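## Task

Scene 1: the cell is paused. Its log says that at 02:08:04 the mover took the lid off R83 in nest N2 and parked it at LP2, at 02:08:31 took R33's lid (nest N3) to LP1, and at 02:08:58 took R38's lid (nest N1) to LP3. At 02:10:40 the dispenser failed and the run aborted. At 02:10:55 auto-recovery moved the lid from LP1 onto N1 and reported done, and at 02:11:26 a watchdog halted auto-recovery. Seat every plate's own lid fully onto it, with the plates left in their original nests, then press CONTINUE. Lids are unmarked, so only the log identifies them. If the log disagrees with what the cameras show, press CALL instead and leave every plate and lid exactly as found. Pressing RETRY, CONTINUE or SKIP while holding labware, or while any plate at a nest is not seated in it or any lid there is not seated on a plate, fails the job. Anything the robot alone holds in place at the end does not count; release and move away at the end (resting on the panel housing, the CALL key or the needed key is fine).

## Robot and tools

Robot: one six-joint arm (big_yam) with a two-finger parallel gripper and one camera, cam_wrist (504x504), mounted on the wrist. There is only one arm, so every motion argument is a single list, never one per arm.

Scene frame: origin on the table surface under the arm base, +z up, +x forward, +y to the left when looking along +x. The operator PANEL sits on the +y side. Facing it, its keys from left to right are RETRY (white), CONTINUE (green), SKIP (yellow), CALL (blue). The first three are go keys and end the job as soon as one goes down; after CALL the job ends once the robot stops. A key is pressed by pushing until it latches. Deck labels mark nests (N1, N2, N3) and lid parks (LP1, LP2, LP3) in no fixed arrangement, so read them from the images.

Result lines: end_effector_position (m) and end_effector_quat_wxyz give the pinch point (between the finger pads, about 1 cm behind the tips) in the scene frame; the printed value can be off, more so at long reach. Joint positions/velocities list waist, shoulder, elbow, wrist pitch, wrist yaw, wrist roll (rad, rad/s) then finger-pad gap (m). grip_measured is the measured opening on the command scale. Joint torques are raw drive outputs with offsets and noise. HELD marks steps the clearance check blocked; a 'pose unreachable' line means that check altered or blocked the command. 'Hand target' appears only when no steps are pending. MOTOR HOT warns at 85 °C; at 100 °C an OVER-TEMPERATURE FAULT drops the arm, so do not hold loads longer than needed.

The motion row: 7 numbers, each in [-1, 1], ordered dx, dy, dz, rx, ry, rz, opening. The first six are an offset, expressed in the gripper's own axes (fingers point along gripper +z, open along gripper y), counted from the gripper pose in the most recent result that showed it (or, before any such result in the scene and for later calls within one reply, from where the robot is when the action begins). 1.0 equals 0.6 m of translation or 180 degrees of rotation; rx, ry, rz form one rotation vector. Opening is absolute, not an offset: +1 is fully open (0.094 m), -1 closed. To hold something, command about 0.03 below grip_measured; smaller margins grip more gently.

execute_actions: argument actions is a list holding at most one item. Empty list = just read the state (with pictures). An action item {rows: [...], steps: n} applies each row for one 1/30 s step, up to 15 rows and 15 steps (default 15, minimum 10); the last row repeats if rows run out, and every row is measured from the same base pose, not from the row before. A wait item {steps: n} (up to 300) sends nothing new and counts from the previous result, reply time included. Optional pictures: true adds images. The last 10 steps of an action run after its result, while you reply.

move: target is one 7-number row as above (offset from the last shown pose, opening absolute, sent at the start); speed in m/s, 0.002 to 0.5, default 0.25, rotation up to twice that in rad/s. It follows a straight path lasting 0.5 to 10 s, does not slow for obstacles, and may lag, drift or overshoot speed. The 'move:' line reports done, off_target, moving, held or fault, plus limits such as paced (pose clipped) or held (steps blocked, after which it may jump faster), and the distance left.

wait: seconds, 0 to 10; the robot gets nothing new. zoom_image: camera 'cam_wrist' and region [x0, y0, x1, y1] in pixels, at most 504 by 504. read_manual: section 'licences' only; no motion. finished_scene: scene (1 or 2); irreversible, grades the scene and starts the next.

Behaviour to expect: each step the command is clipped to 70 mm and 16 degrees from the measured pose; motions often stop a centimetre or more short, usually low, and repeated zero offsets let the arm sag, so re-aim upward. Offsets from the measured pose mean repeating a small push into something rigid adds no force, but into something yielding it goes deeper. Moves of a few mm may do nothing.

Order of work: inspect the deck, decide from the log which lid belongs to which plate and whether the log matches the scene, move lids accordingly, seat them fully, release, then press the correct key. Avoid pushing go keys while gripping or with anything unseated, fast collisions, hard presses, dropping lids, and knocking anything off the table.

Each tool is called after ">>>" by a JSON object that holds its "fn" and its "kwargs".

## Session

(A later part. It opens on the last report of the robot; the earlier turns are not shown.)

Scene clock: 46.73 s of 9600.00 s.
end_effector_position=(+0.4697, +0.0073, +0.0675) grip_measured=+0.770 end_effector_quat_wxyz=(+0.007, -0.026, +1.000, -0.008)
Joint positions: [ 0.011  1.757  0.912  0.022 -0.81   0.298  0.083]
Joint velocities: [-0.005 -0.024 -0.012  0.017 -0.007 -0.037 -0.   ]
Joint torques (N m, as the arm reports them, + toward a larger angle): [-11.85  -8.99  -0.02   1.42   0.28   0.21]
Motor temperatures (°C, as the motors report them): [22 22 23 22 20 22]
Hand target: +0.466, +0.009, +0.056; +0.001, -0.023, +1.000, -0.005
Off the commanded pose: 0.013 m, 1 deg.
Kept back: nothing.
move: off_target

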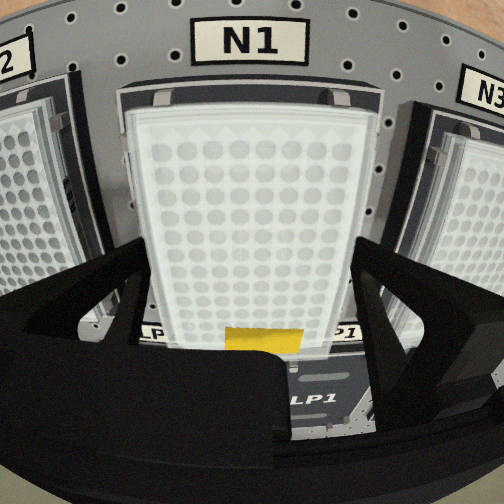

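>>> {"fn": "move", "kwargs": {"target": [0.012,0.005,0.012,0,0.004,0,0.74], "speed": 0.03}}

>>> {"fn": "move", "kwargs": {"target": [0,0,0,0,0,0,1]}}

>>> {"fn": "move", "kwargs": {"target": [0,0,-0.06,-0.004,0.004,0,1], "speed": 0.08}}

>>> {"fn": "move", "kwargs": {"target": [0.32,0.11,0,0,0,0,1], "speed": 0.15}}

>>> {"fn": "move", "kwargs": {"target": [0.005,0,0.07,0,0,0,1], "speed": 0.05}}

Scene clock: 47.80 s of 9600.00 s.
end_effector_position=(+0.4693, +0.0070, +0.0675) grip_measured=+0.770 end_effector_quat_wxyz=(+0.007, -0.026, +1.000, -0.009)
Joint positions: [ 0.011  1.757  0.911  0.022 -0.809  0.298  0.083]
Joint velocities: [ 0.015 -0.015  0.017  0.002 -0.051 -0.022 -0.001]
Joint torques (N m, as the arm reports them, + toward a larger angle): [-12.39 -10.38  -1.03   1.09   0.41   0.12]
Motor temperatures (°C, as the motors report them): [22 22 23 22 20 22]
Hand target: +0.462, +0.010, +0.060; +0.001, -0.026, +1.000, -0.009
Off the commanded pose: 0.010 m, 1 deg.
Kept back: nothing.
move: done

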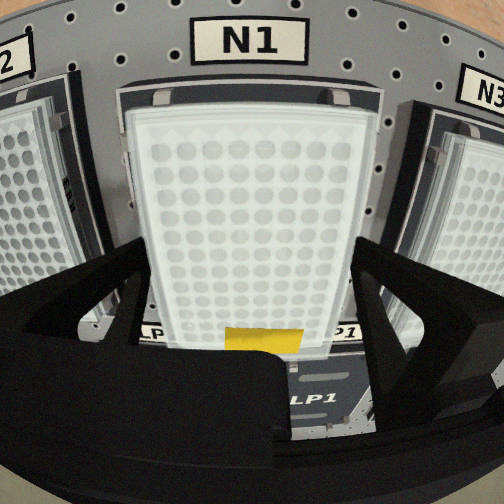

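Scene clock: 48.30 s of 9600.00 s.
end_effector_position=(+0.4693, +0.0071, +0.0675) grip_measured=+1.000 end_effector_quat_wxyz=(+0.007, -0.026, +1.000, -0.009)
Joint positions: [ 0.011  1.757  0.911  0.022 -0.81   0.298  0.094]
Joint velocities: [-0.015  0.005 -0.002  0.012 -0.066 -0.007  0.   ]
Joint torques (N m, as the arm reports them, + toward a larger angle): [-13.54 -11.11  -0.65   0.55   0.11   0.04]
Motor temperatures (°C, as the motors report them): [22 22 23 22 20 22]
Hand target: +0.469, +0.007, +0.067; +0.007, -0.026, +1.000, -0.009
Off the commanded pose: 0.000 m, 0 deg.
Kept back: nothing.
move: done

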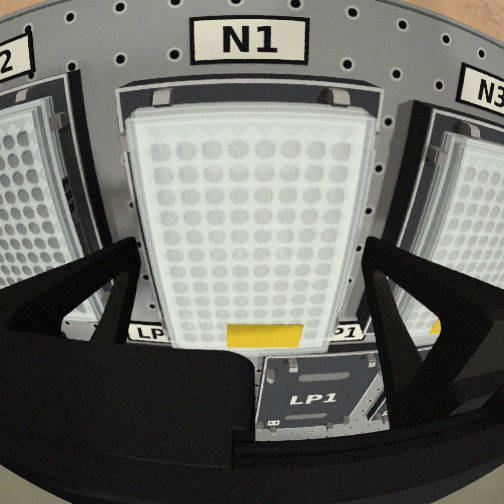

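Scene clock: 49.13 s of 9600.00 s.
end_effector_position=(+0.4702, +0.0084, +0.0994) grip_measured=+1.000 end_effector_quat_wxyz=(+0.001, -0.024, +1.000, -0.002)
Joint positions: [-0.044  1.7    0.9   -0.081 -0.862  0.233  0.094]
Joint velocities: [-0.005 -0.005 -0.007  0.012  0.037 -0.037  0.   ]
Joint torques (N m, as the arm reports them, + toward a larger angle): [-13.59 -12.2   -0.39   0.08  -0.02  -0.1 ]
Motor temperatures (°C, as the motors report them): [22 22 23 22 20 22]
Hand target: +0.469, +0.008, +0.104; +0.001, -0.026, +1.000, -0.003
Off the commanded pose: 0.004 m, 0 deg.
Kept back: nothing.
move: done

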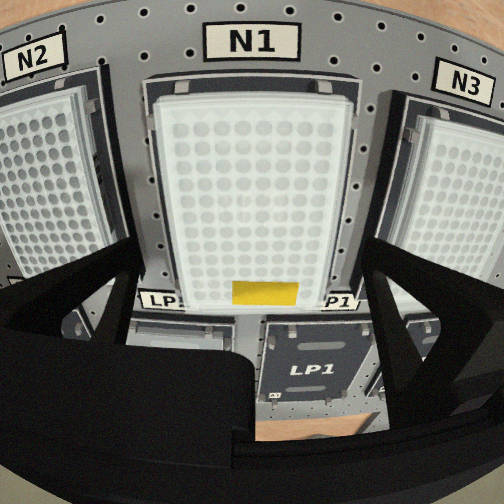

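Scene clock: 50.93 s of 9600.00 s.
end_effector_position=(+0.2772, +0.0626, +0.0962) grip_measured=+1.000 end_effector_quat_wxyz=(-0.003, -0.023, +1.000, -0.003)
Joint positions: [ 0.21   1.495  0.365  0.415 -0.684  0.48   0.094]
Joint velocities: [ 0.005 -0.005 -0.002 -0.002  0.11   0.051  0.   ]
Joint torques (N m, as the arm reports them, + toward a larger angle): [-6.57 -9.39 -4.8   1.32  0.25  0.17]
Motor temperatures (°C, as the motors report them): [22 22 23 22 20 22]
Hand target: +0.275, +0.066, +0.098; -0.000, -0.022, +1.000, +0.000
Off the commanded pose: 0.004 m, 1 deg.
Kept back: nothing.
move: done

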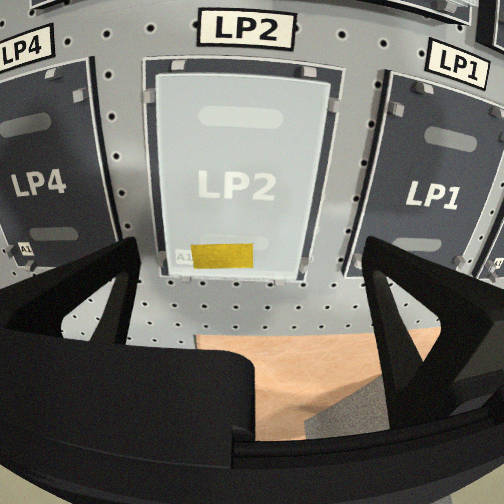

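Scene clock: 52.07 s of 9600.00 s.
end_effector_position=(+0.2748, +0.0601, +0.0579) grip_measured=+1.000 end_effector_quat_wxyz=(-0.002, -0.025, +1.000, -0.005)
Joint positions: [ 0.291  1.639  0.411  0.553 -0.618  0.54   0.094]
Joint velocities: [ 0.005 -0.005  0.012 -0.037 -0.051 -0.051  0.   ]
Joint torques (N m, as the arm reports them, + toward a larger angle): [-6.22 -6.6  -4.33  1.28  0.22  0.17]
Motor temperatures (°C, as the motors report them): [22 22 23 22 20 22]
Hand target: +0.273, +0.062, +0.054; -0.004, -0.023, +1.000, -0.003
Off the commanded pose: 0.004 m, 0 deg.
Kept back: nothing.
move: done

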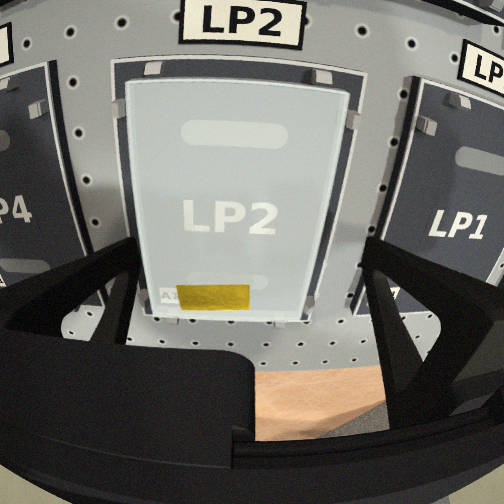

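>>> {"fn": "move", "kwargs": {"target": [-0.012,0.021,0.01,-0.003,0,0.017,1], "speed": 0.04}}

Scene clock: 53.43 s of 9600.00 s.
end_effector_position=(+0.2804, +0.0665, +0.0525) grip_measured=+1.000 end_effector_quat_wxyz=(-0.001, -0.001, +1.000, -0.003)
Joint positions: [ 0.305  1.636  0.429  0.543 -0.608  0.603  0.094]
Joint velocities: [-0.005 -0.005 -0.032  0.017  0.037  0.051  0.   ]
Joint torques (N m, as the arm reports them, + toward a larger angle): [ -6.09 -10.31  -4.16   0.3    0.24   0.16]
Motor temperatures (°C, as the motors report them): [22 22 23 22 20 22]
Hand target: +0.281, +0.073, +0.052; -0.002, +0.001, +1.000, -0.000
Off the commanded pose: 0.007 m, 0 deg.
Kept back: nothing.
move: done

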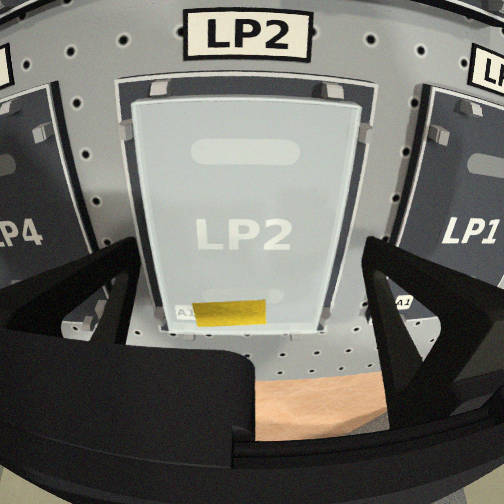

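>>> {"fn": "move", "kwargs": {"target": [0,0.007,0.031,0,0,0.004,1], "speed": 0.03}}

>>> {"fn": "move", "kwargs": {"target": [0,0,0.003,0,0,0,0.74]}}

>>> {"fn": "move", "kwargs": {"target": [0,0,-0.12,0,0,0,0.74], "speed": 0.07}}

>>> {"fn": "move", "kwargs": {"target": [-0.305,0.115,0,0,0,-0.014,0.74], "speed": 0.12}}

>>> {"fn": "move", "kwargs": {"target": [0.003,0.002,0.045,0,0,0,0.74], "speed": 0.04}}

Scene clock: 56.53 s of 9600.00 s.
end_effector_position=(+0.2827, +0.0692, +0.0383) grip_measured=+1.000 end_effector_quat_wxyz=(+0.001, +0.002, +1.000, -0.005)
Joint positions: [ 0.336  1.671  0.455  0.566 -0.579  0.633  0.094]
Joint velocities: [-0.015 -0.015  0.012 -0.012 -0.066  0.051  0.   ]
Joint torques (N m, as the arm reports them, + toward a larger angle): [-5.9  -7.82 -4.29  1.17  0.22  0.13]
Motor temperatures (°C, as the motors report them): [22 22 24 22 20 22]
Hand target: +0.280, +0.070, +0.034; -0.001, +0.005, +1.000, -0.003
Off the commanded pose: 0.005 m, 0 deg.
Kept back: nothing.
move: done

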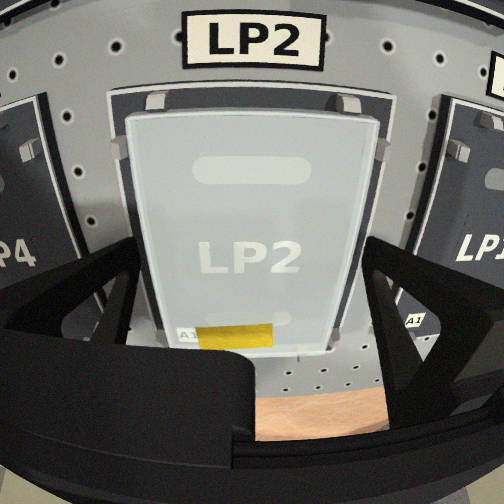

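Scene clock: 57.23 s of 9600.00 s.
end_effector_position=(+0.2827, +0.0692, +0.0383) grip_measured=+0.762 end_effector_quat_wxyz=(+0.001, +0.002, +1.000, -0.005)
Joint positions: [ 0.336  1.671  0.455  0.566 -0.579  0.633  0.083]
Joint velocities: [ 0.005 -0.005 -0.042  0.007  0.022  0.037  0.001]
Joint torques (N m, as the arm reports them, + toward a larger angle): [-6.71 -7.95 -4.6   0.94  0.18  0.03]
Motor temperatures (°C, as the motors report them): [22 22 24 22 20 22]
Hand target: +0.283, +0.069, +0.037; +0.001, +0.002, +1.000, -0.005
Off the commanded pose: 0.002 m, 0 deg.
Kept back: nothing.
move: done

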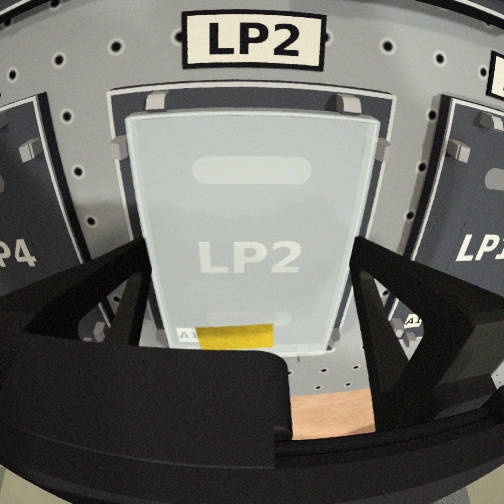

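Scene clock: 58.60 s of 9600.00 s.
end_effector_position=(+0.2903, +0.0757, +0.1063) grip_measured=+0.762 end_effector_quat_wxyz=(+0.006, -0.000, +1.000, -0.001)
Joint positions: [ 0.203  1.418  0.376  0.345 -0.684  0.535  0.083]
Joint velocities: [ 0.005 -0.015  0.012 -0.012  0.037 -0.095 -0.001]
Joint torques (N m, as the arm reports them, + toward a larger angle): [-7.64 -9.62 -4.22  0.24 -0.02 -0.06]
Motor temperatures (°C, as the motors report them): [22 22 24 22 20 22]
Hand target: +0.283, +0.071, +0.111; +0.002, +0.001, +1.000, -0.006
Off the commanded pose: 0.010 m, 1 deg.
Kept back: nothing.
move: done

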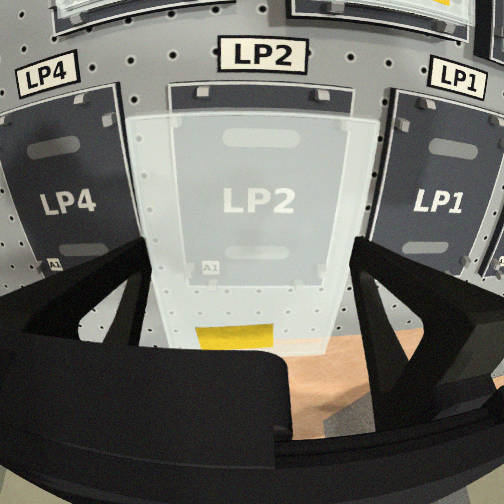

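Scene clock: 60.57 s of 9600.00 s.
end_effector_position=(+0.4723, +0.1557, +0.1081) grip_measured=+0.762 end_effector_quat_wxyz=(+0.010, -0.027, +1.000, +0.005)
Joint positions: [ 0.157  1.416  0.896 -0.183 -0.725  0.453  0.083]
Joint velocities: [ 0.005  0.005 -0.022 -0.007  0.051 -0.066  0.   ]
Joint torques (N m, as the arm reports them, + toward a larger angle): [-10.59 -10.11   1.42   0.21  -0.06  -0.06]
Motor temperatures (°C, as the motors report them): [22 22 24 22 20 22]
Hand target: +0.473, +0.146, +0.107; +0.006, -0.023, +1.000, -0.001
Off the commanded pose: 0.011 m, 1 deg.
Kept back: nothing.
move: off_target

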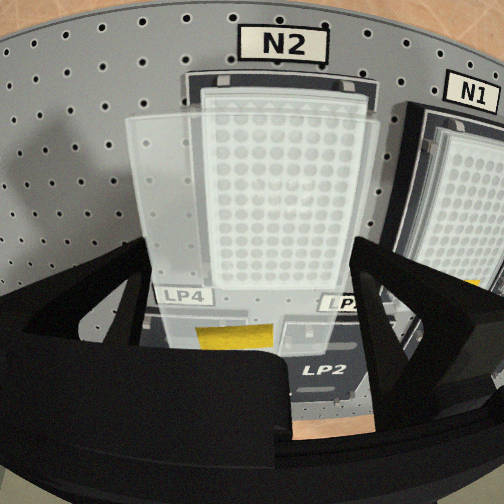

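Scene clock: 61.53 s of 9600.00 s.
end_effector_position=(+0.4679, +0.1529, +0.0877) grip_measured=+0.762 end_effector_quat_wxyz=(+0.010, -0.027, +1.000, +0.001)
Joint positions: [ 0.19   1.457  0.896 -0.13  -0.694  0.478  0.083]
Joint velocities: [-0.024 -0.015  0.007 -0.002 -0.007  0.022 -0.001]
Joint torques (N m, as the arm reports them, + toward a larger angle): [ -9.15 -11.24   1.84   1.29   0.23   0.21]
Motor temperatures (°C, as the motors report them): [22 22 24 22 20 22]
Hand target: +0.471, +0.157, +0.081; +0.010, -0.027, +1.000, +0.005
Off the commanded pose: 0.008 m, 0 deg.
Kept back: nothing.
move: done

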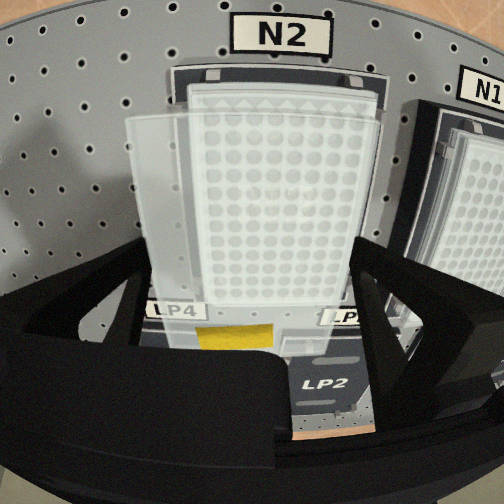

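>>> {"fn": "move", "kwargs": {"target": [-0.007,-0.022,0.025,0,0.005,0.004,0.74], "speed": 0.04}}

Scene clock: 62.57 s of 9600.00 s.
end_effector_position=(+0.4670, +0.1415, +0.0748) grip_measured=+0.762 end_effector_quat_wxyz=(-0.002, -0.017, +1.000, -0.001)
Joint positions: [ 0.19   1.506  0.915 -0.13  -0.703  0.479  0.083]
Joint velocities: [ 0.005  0.005 -0.002 -0.007 -0.066 -0.022 -0.   ]
Joint torques (N m, as the arm reports them, + toward a larger angle): [-11.21 -11.64   1.33   1.32  -0.03  -0.02]
Motor temperatures (°C, as the motors report them): [22 22 24 22 20 22]
Hand target: +0.473, +0.140, +0.073; +0.002, -0.021, +1.000, +0.001
Off the commanded pose: 0.007 m, 1 deg.
Kept back: nothing.
move: done

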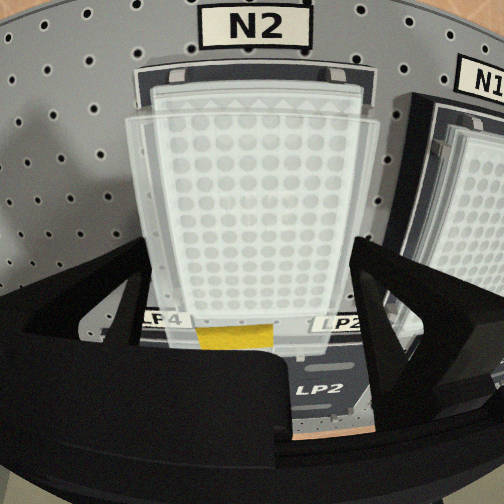

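>>> {"fn": "move", "kwargs": {"target": [-0.014,-0.003,0.02,0,-0.002,-0.003,0.74], "speed": 0.03}}

>>> {"fn": "zoom_image", "kwargs": {"camera": "cam_wrist", "region": [100,60,400,360]}}

Scene clock: 63.60 s of 9600.00 s.
end_effector_position=(+0.4742, +0.1391, +0.0695) grip_measured=+0.762 end_effector_quat_wxyz=(+0.002, -0.019, +1.000, -0.003)
Joint positions: [ 0.19   1.527  0.934 -0.121 -0.696  0.479  0.083]
Joint velocities: [-0.005 -0.015  0.012 -0.002 -0.095 -0.007  0.001]
Joint torques (N m, as the arm reports them, + toward a larger angle): [-10.17 -11.74   1.17   1.26   0.21   0.07]
Motor temperatures (°C, as the motors report them): [22 22 24 22 20 22]
Hand target: +0.475, +0.140, +0.063; +0.001, -0.022, +1.000, -0.001
Off the commanded pose: 0.007 m, 0 deg.
Kept back: nothing.
move: done

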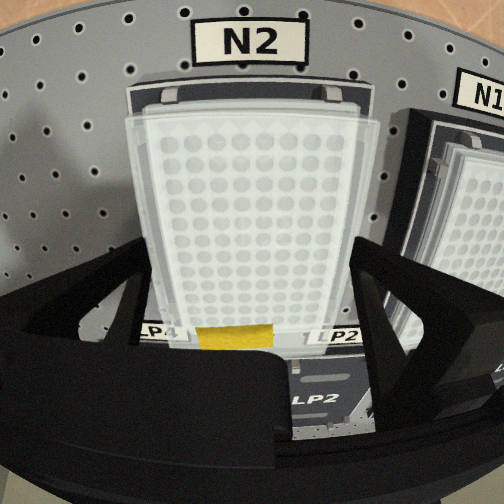

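Region (100, 60, 400, 360) of cam_wrist's 504x504 image, scaled by 1.680, with more detail than that image has.

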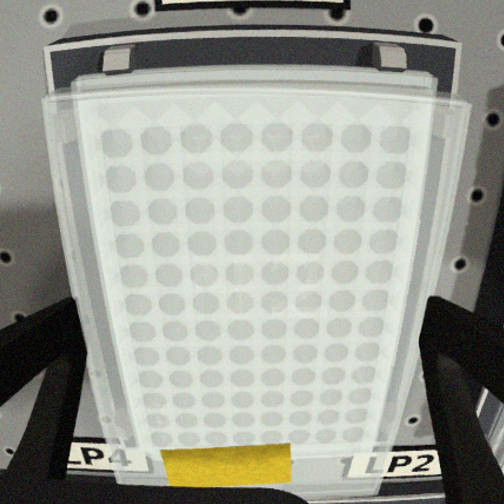

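>>> {"fn": "move", "kwargs": {"target": [0,0.003,0.03,0,0,-0.002,0.74], "speed": 0.03}}

Scene clock: 64.73 s of 9600.00 s.
end_effector_position=(+0.4733, +0.1378, +0.0591) grip_measured=+0.762 end_effector_quat_wxyz=(+0.002, -0.023, +1.000, -0.006)
Joint positions: [ 0.206  1.549  0.94  -0.099 -0.678  0.483  0.083]
Joint velocities: [-0.024 -0.005 -0.007  0.012  0.022  0.051 -0.001]
Joint torques (N m, as the arm reports them, + toward a larger angle): [ -9.6  -11.33   1.08   1.22   0.18   0.17]
Motor temperatures (°C, as the motors report them): [22 22 24 22 20 22]
Hand target: +0.474, +0.140, +0.052; +0.001, -0.022, +1.000, -0.003
Off the commanded pose: 0.008 m, 0 deg.
Kept back: nothing.
move: done

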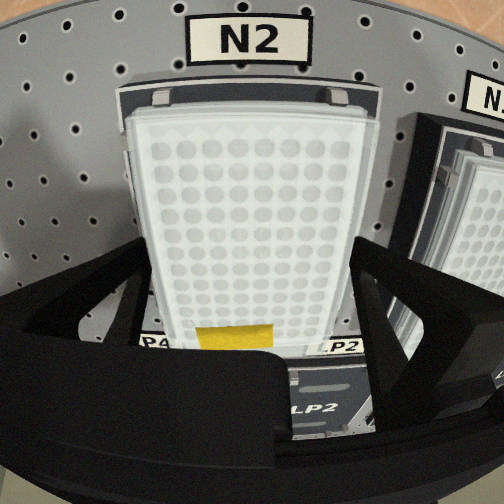

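>>> {"fn": "move", "kwargs": {"target": [0,0.008,0.02,-0.003,0,0,0.74], "speed": 0.03}}

>>> {"fn": "move", "kwargs": {"target": [0,0,0,0,0,0,1]}}

>>> {"fn": "move", "kwargs": {"target": [0,0,-0.07,0,0,0,1], "speed": 0.08}}

>>> {"fn": "move", "kwargs": {"target": [0.12,-0.22,0,0,0,0,1], "speed": 0.15}}

>>> {"fn": "zoom_image", "kwargs": {"camera": "cam_wrist", "region": [264,0,504,240]}}

>>> {"fn": "zoom_image", "kwargs": {"camera": "cam_wrist", "region": [0,0,240,240]}}

Scene clock: 66.23 s of 9600.00 s.
end_effector_position=(+0.4738, +0.1385, +0.0565) grip_measured=+0.762 end_effector_quat_wxyz=(+0.005, -0.024, +1.000, -0.006)
Joint positions: [ 0.21   1.553  0.94  -0.086 -0.671  0.489  0.083]
Joint velocities: [ 0.005 -0.015  0.012 -0.002  0.022  0.051 -0.   ]
Joint torques (N m, as the arm reports them, + toward a larger angle): [ -9.49 -10.96   1.06   1.32   0.16   0.21]
Motor temperatures (°C, as the motors report them): [22 22 24 22 20 22]
Hand target: +0.473, +0.142, +0.047; +0.002, -0.023, +1.000, -0.001
Off the commanded pose: 0.010 m, 1 deg.
Kept back: nothing.
move: done

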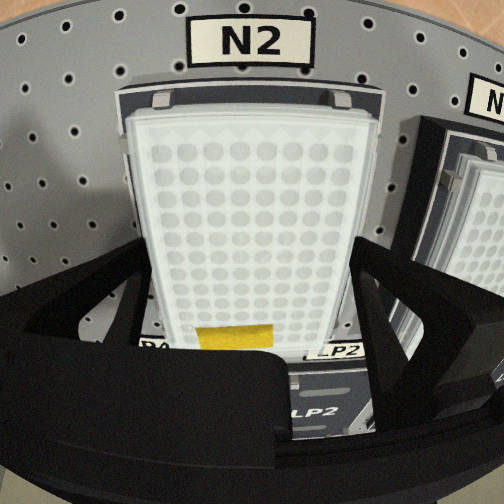

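Scene clock: 66.73 s of 9600.00 s.
end_effector_position=(+0.4738, +0.1384, +0.0565) grip_measured=+1.000 end_effector_quat_wxyz=(+0.005, -0.024, +1.000, -0.006)
Joint positions: [ 0.21   1.553  0.94  -0.086 -0.671  0.489  0.094]
Joint velocities: [-0.015 -0.005 -0.002 -0.022 -0.007 -0.007  0.   ]
Joint torques (N m, as the arm reports them, + toward a larger angle): [-11.47 -13.49   0.17   0.67   0.06   0.03]
Motor temperatures (°C, as the motors report them): [22 22 24 22 20 22]
Hand target: +0.474, +0.138, +0.056; +0.005, -0.024, +1.000, -0.006
Off the commanded pose: 0.000 m, 0 deg.
Kept back: nothing.
move: done

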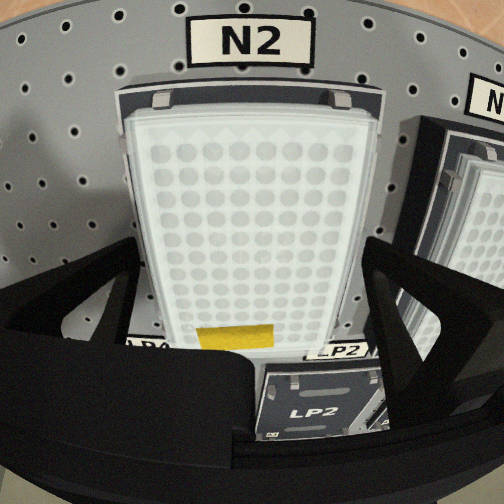

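Scene clock: 67.60 s of 9600.00 s.
end_effector_position=(+0.4752, +0.1417, +0.0942) grip_measured=+1.000 end_effector_quat_wxyz=(+0.007, -0.022, +1.000, -0.004)
Joint positions: [ 0.158  1.468  0.914 -0.168 -0.713  0.451  0.094]
Joint velocities: [-0.005 -0.015 -0.007 -0.002  0.007 -0.037  0.   ]
Joint torques (N m, as the arm reports them, + toward a larger angle): [-11.25 -13.27   0.37   0.11   0.01  -0.08]
Motor temperatures (°C, as the motors report them): [22 22 24 22 20 22]
Hand target: +0.474, +0.140, +0.098; +0.006, -0.024, +1.000, -0.006
Off the commanded pose: 0.005 m, 0 deg.
Kept back: nothing.
move: done

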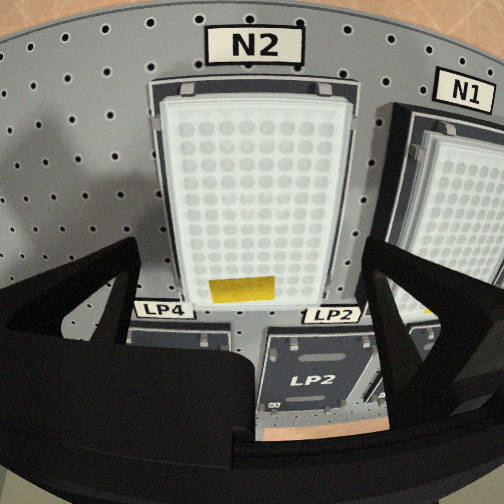

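Scene clock: 69.07 s of 9600.00 s.
end_effector_position=(+0.4086, +0.0083, +0.0965) grip_measured=+1.000 end_effector_quat_wxyz=(+0.004, -0.016, +1.000, -0.006)
Joint positions: [-0.009  1.661  0.72   0.093 -0.831  0.291  0.094]
Joint velocities: [-0.015 -0.005  0.017  0.017  0.022 -0.022  0.   ]
Joint torques (N m, as the arm reports them, + toward a larger angle): [-12.56  -8.58  -0.91   1.18   0.    -0.07]
Motor temperatures (°C, as the motors report them): [22 22 24 22 20 22]
Hand target: +0.410, +0.005, +0.097; +0.008, -0.024, +1.000, -0.005
Off the commanded pose: 0.003 m, 1 deg.
Kept back: nothing.
move: done

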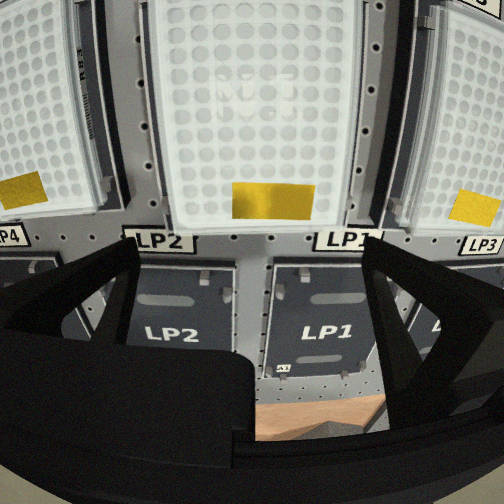

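Region (264, 0, 504, 240) of cam_wrist's 504x504 image, scaled by 2.100, with more detail than that image has.

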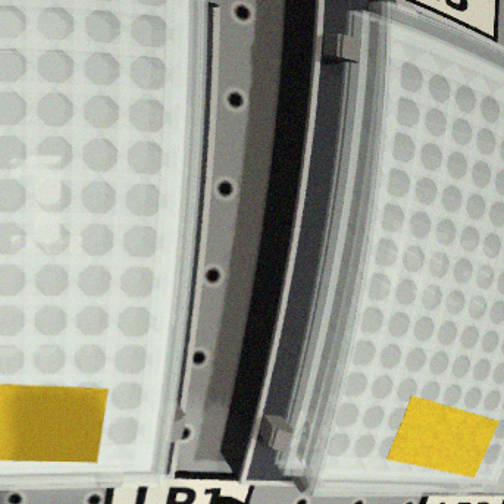

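Region (0, 0, 240, 240) of cam_wrist's 504x504 image, scaled by 2.100, with more detail than that image has.

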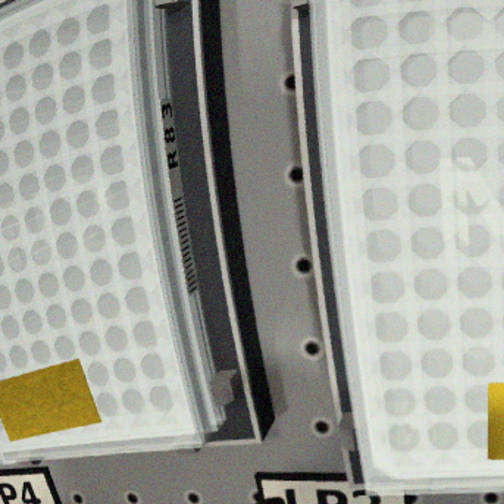

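>>> {"fn": "move", "kwargs": {"target": [-0.08,-0.222,0,-0.003,0.002,0,1], "speed": 0.15}}

>>> {"fn": "move", "kwargs": {"target": [0,0,0.045,0,0,-0.003,1], "speed": 0.04}}

Scene clock: 70.90 s of 9600.00 s.
end_effector_position=(+0.4622, -0.1207, +0.1004) grip_measured=+1.000 end_effector_quat_wxyz=(+0.004, -0.016, +1.000, -0.003)
Joint positions: [-0.21   1.982  0.992 -0.058 -0.954  0.034  0.094]
Joint velocities: [-0.005 -0.005  0.007  0.012 -0.022 -0.037  0.   ]
Joint torques (N m, as the arm reports them, + toward a larger angle): [-17.44  -9.25   0.41   0.04  -0.08  -0.06]
Motor temperatures (°C, as the motors report them): [22 22 24 22 20 22]
Hand target: +0.461, -0.125, +0.101; +0.002, -0.017, +1.000, -0.003
Off the commanded pose: 0.003 m, 0 deg.
Kept back: nothing.
move: done

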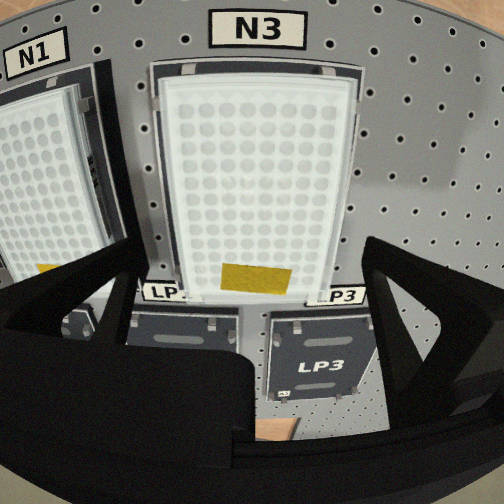

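Scene clock: 71.90 s of 9600.00 s.
end_effector_position=(+0.4635, -0.1215, +0.0819) grip_measured=+1.000 end_effector_quat_wxyz=(+0.007, -0.022, +1.000, -0.004)
Joint positions: [-0.179  2.012  1.001  0.009 -0.935  0.075  0.094]
Joint velocities: [-0.015  0.005  0.002  0.012 -0.022 -0.037  0.   ]
Joint torques (N m, as the arm reports them, + toward a larger angle): [-15.9   -8.54   0.13   1.3    0.18   0.19]
Motor temperatures (°C, as the motors report them): [22 22 24 22 20 22]
Hand target: +0.462, -0.121, +0.073; +0.004, -0.021, +1.000, -0.002
Off the commanded pose: 0.009 m, 0 deg.
Kept back: nothing.
move: done

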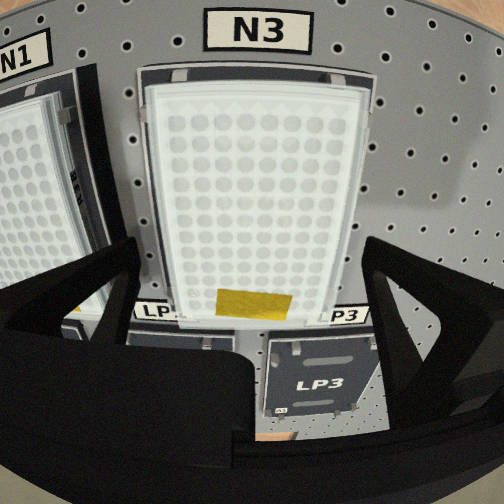

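>>> {"fn": "move", "kwargs": {"target": [0,-0.003,0.045,0,0.003,0.005,1], "speed": 0.03}}

>>> {"fn": "move", "kwargs": {"target": [0,0,0,0,0,0,0.75]}}

>>> {"fn": "move", "kwargs": {"target": [0.014,0,-0.004,0,0,0,0.75], "speed": 0.02}}

>>> {"fn": "move", "kwargs": {"target": [0,0,0,0,0,0,1]}}

Scene clock: 73.40 s of 9600.00 s.
end_effector_position=(+0.4662, -0.1250, +0.0645) grip_measured=+1.000 end_effector_quat_wxyz=(+0.006, -0.015, +1.000, -0.007)
Joint positions: [-0.154  2.048  1.026  0.045 -0.916  0.121  0.094]
Joint velocities: [-0.005 -0.015 -0.012 -0.007 -0.022 -0.022  0.   ]
Joint torques (N m, as the arm reports them, + toward a larger angle): [-16.05  -8.22  -0.17   1.31   0.15   0.19]
Motor temperatures (°C, as the motors report them): [22 22 23 22 20 22]
Hand target: +0.463, -0.124, +0.055; +0.002, -0.014, +1.000, -0.004
Off the commanded pose: 0.010 m, 1 deg.
Kept back: nothing.
move: done

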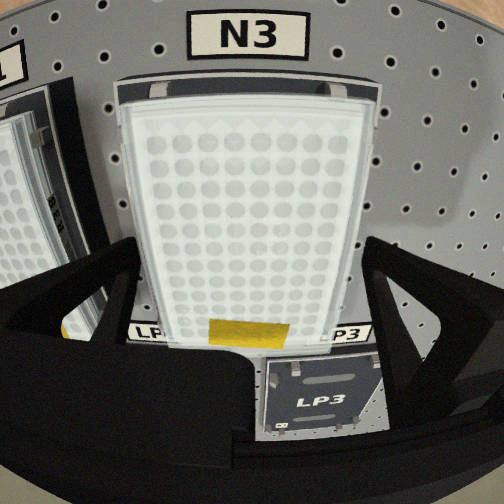

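Scene clock: 73.90 s of 9600.00 s.
end_effector_position=(+0.4662, -0.1249, +0.0645) grip_measured=+0.770 end_effector_quat_wxyz=(+0.006, -0.015, +1.000, -0.007)
Joint positions: [-0.154  2.048  1.026  0.045 -0.917  0.121  0.083]
Joint velocities: [-0.005 -0.005 -0.022  0.012  0.007  0.007 -0.001]
Joint torques (N m, as the arm reports them, + toward a larger angle): [-17.36  -9.42  -0.75   0.6    0.09   0.05]
Motor temperatures (°C, as the motors report them): [22 22 23 22 20 22]
Hand target: +0.466, -0.125, +0.065; +0.006, -0.015, +1.000, -0.007
Off the commanded pose: 0.000 m, 0 deg.
Kept back: nothing.
move: done

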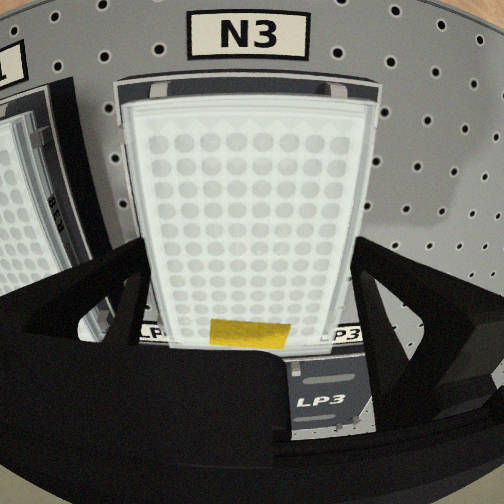

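Scene clock: 74.60 s of 9600.00 s.
end_effector_position=(+0.4623, -0.1252, +0.0646) grip_measured=+0.770 end_effector_quat_wxyz=(+0.005, -0.014, +1.000, -0.006)
Joint positions: [-0.154  2.048  1.017  0.052 -0.917  0.121  0.083]
Joint velocities: [-0.005 -0.005 -0.022 -0.022  0.051  0.007  0.   ]
Joint torques (N m, as the arm reports them, + toward a larger angle): [-17.76 -10.44  -2.03   1.04   0.    -0.01]
Motor temperatures (°C, as the motors report them): [22 22 23 22 20 22]
Hand target: +0.458, -0.125, +0.067; +0.006, -0.015, +1.000, -0.007
Off the commanded pose: 0.005 m, 0 deg.
Kept back: nothing.
move: done

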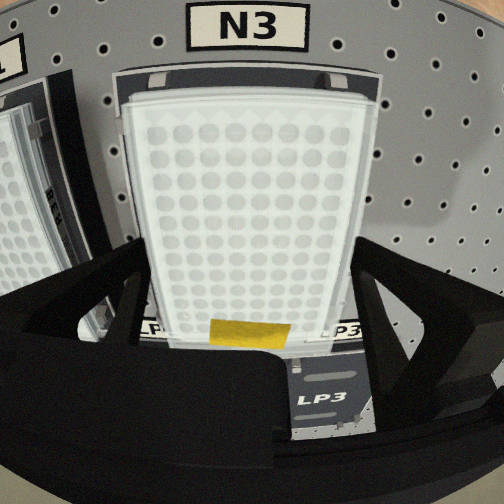

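Scene clock: 75.10 s of 9600.00 s.
end_effector_position=(+0.4623, -0.1252, +0.0646) grip_measured=+1.000 end_effector_quat_wxyz=(+0.005, -0.014, +1.000, -0.006)
Joint positions: [-0.154  2.048  1.017  0.052 -0.917  0.121  0.094]
Joint velocities: [ 0.015 -0.024  0.046 -0.017  0.037  0.007  0.   ]
Joint torques (N m, as the arm reports them, + toward a larger angle): [-17.05  -9.68  -0.6    0.52   0.12   0.04]
Motor temperatures (°C, as the motors report them): [22 22 23 22 20 22]
Hand target: +0.462, -0.125, +0.065; +0.005, -0.014, +1.000, -0.006
Off the commanded pose: 0.000 m, 0 deg.
Kept back: nothing.
move: done

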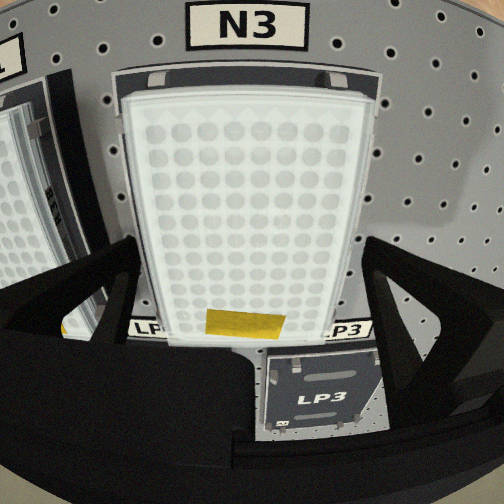

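Seated. Find the panel.

>>> {"fn": "move", "kwargs": {"target": [0,0,-0.1,0,0,0,1], "speed": 0.1}}

>>> {"fn": "move", "kwargs": {"target": [0.15,0.6,-0.2,0,0,0,1]}}

Scene clock: 76.33 s of 9600.00 s.
end_effector_position=(+0.4638, -0.1245, +0.1208) grip_measured=+1.000 end_effector_quat_wxyz=(+0.007, -0.011, +1.000, -0.007)
Joint positions: [-0.248  1.955  0.988 -0.118 -0.964 -0.006  0.094]
Joint velocities: [-0.005 -0.005  0.017 -0.002  0.037 -0.051  0.   ]
Joint torques (N m, as the arm reports them, + toward a larger angle): [-17.75 -10.17  -0.37   0.03  -0.13  -0.07]
Motor temperatures (°C, as the motors report them): [22 22 23 22 20 22]
Hand target: +0.463, -0.124, +0.125; +0.006, -0.014, +1.000, -0.007
Off the commanded pose: 0.004 m, 0 deg.
Kept back: nothing.
move: done

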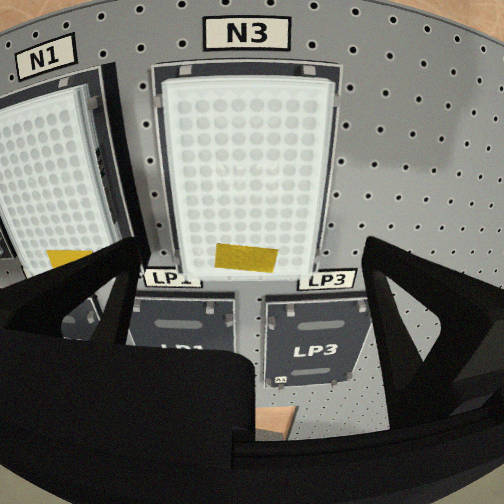

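Scene clock: 78.47 s of 9600.00 s.
end_effector_position=(+0.3599, +0.2359, +0.2291) grip_measured=+1.000 end_effector_quat_wxyz=(+0.003, -0.014, +1.000, -0.003)
Joint positions: [ 0.208  0.832  0.68  -0.549 -0.68   0.506  0.094]
Joint velocities: [-0.005 -0.005 -0.007 -0.002 -0.051  0.066  0.   ]
Joint torques (N m, as the arm reports them, + toward a larger angle): [-3.43 -7.93  5.07  0.12  0.23  0.21]
Motor temperatures (°C, as the motors report them): [22 22 24 22 20 22]
Hand target: +0.364, +0.241, +0.231; +0.004, -0.008, +1.000, -0.003
Off the commanded pose: 0.007 m, 1 deg.
Kept back: nothing.
move: done

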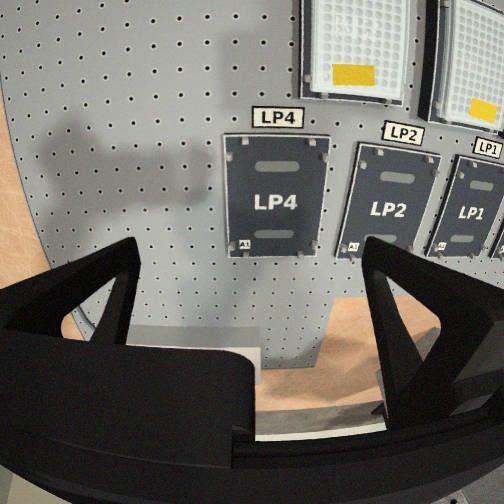

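>>> {"fn": "move", "kwargs": {"target": [0.4,0.1,-0.08,0,0,0,-1]}}

Scene clock: 80.53 s of 9600.00 s.
end_effector_position=(+0.1160, +0.2930, +0.2777) grip_measured=-0.983 end_effector_quat_wxyz=(-0.005, -0.002, +1.000, +0.007)
Joint positions: [ 1.546  0.204  0.396 -0.766  0.427  1.293  0.001]
Joint velocities: [ 0.005 -0.015 -0.007 -0.017 -0.007 -0.007  0.001]
Joint torques (N m, as the arm reports them, + toward a larger angle): [-1.5  -2.08  6.17  0.22  0.21  0.2 ]
Motor temperatures (°C, as the motors report them): [22 22 24 22 20 22]
Hand target: +0.115, +0.291, +0.277; -0.007, +0.000, +1.000, -0.002
Off the commanded pose: 0.005 m, 2 deg.
Kept back: nothing.
move: done

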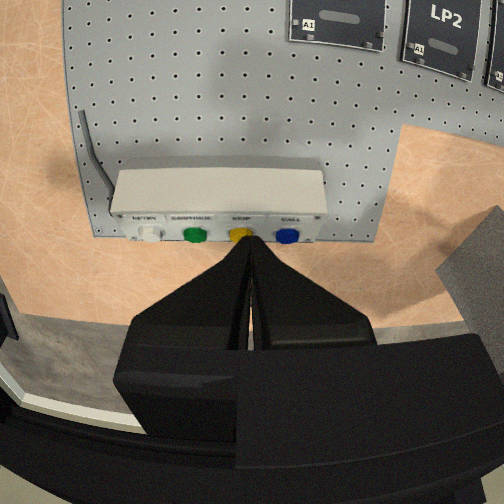

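>>> {"fn": "move", "kwargs": {"target": [0.23,0.1,0.15,0,0,-0.5,-1]}}

Scene clock: 84.47 s of 9600.00 s.
end_effector_position=(-0.0227, +0.3405, +0.1850) grip_measured=-0.983 end_effector_quat_wxyz=(+0.008, +0.703, -0.711, -0.001)
Joint positions: [ 1.931  0.981  0.443 -0.223  0.732  0.039  0.001]
Joint velocities: [ 0.005 -0.005  0.007 -0.007 -0.007 -0.007 -0.001]
Joint torques (N m, as the arm reports them, + toward a larger angle): [ 3.84 -5.7   2.01  1.31  0.06 -0.15]
Motor temperatures (°C, as the motors report them): [22 22 24 22 20 22]
Hand target: -0.026, +0.348, +0.185; +0.004, +0.706, -0.708, -0.008
Off the commanded pose: 0.014 m, 2 deg.
Kept back: nothing.
move: off_target

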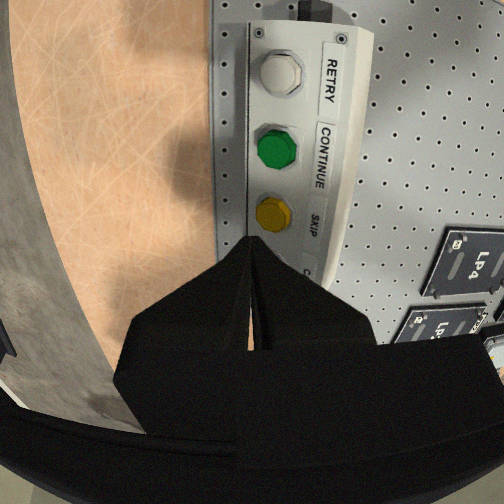

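>>> {"fn": "move", "kwargs": {"target": [-0.025,-0.026,0.12,0,0,0,-1], "speed": 0.1}}

Scene clock: 85.87 s of 9600.00 s.
end_effector_position=(-0.0069, +0.3539, +0.1156) grip_measured=-0.983 end_effector_quat_wxyz=(+0.006, +0.701, -0.713, -0.002)
Joint positions: [ 1.729  1.179  0.488  0.035  0.58  -0.124  0.001]
Joint velocities: [-0.015 -0.005 -0.012 -0.007 -0.066  0.007 -0.   ]
Joint torques (N m, as the arm reports them, + toward a larger angle): [ 3.8  -8.84 -0.52  1.35 -0.07 -0.11]
Motor temperatures (°C, as the motors report them): [22 22 24 22 20 22]
Hand target: -0.006, +0.355, +0.112; +0.004, +0.704, -0.710, -0.001
Off the commanded pose: 0.003 m, 0 deg.
Kept back: nothing.
move: done

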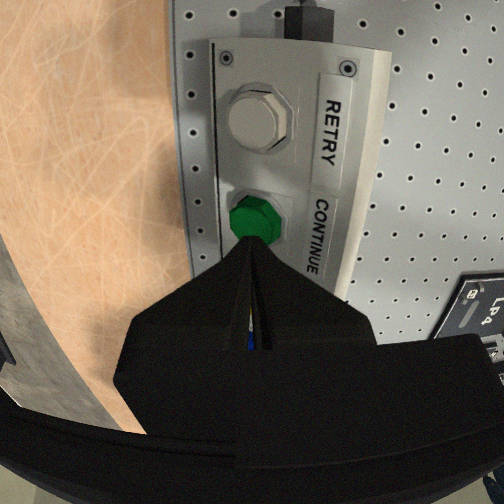

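>>> {"fn": "move", "kwargs": {"target": [0,-0.006,0.07,0,0,0,-1], "speed": 0.03}}

Scene clock: 87.83 s of 9600.00 s.
end_effector_position=(-0.0139, +0.3541, +0.0836) grip_measured=-0.983 end_effector_quat_wxyz=(+0.013, +0.703, -0.711, -0.016)
Joint positions: [ 1.676  1.296  0.511  0.155  0.505 -0.171  0.001]
Joint velocities: [-0.005 -0.005 -0.017 -0.007  0.007 -0.037 -0.001]
Joint torques (N m, as the arm reports them, + toward a larger angle): no reading
Motor temperatures (°C, as the motors report them): [22 22 24 22 20 22]
Kept back: nothing.
move: unfinished (the scene ended)
The task's run has ended: the event that ends the task has happened. This ends this scene only. If you have not yet called finished_scene for this scene, call it to go on to the next scene.

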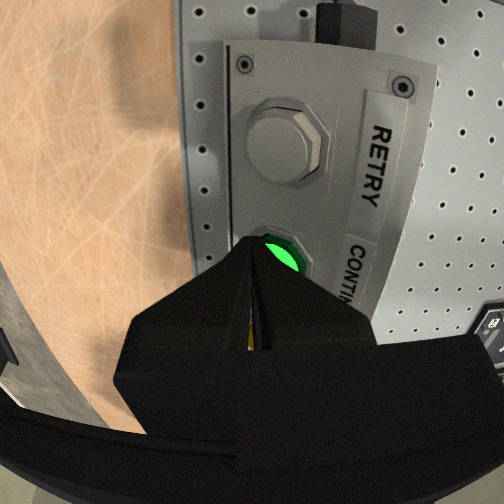

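>>> {"fn": "finished_scene", "kwargs": {"scene": 1}}

The scene is finished: the task was done.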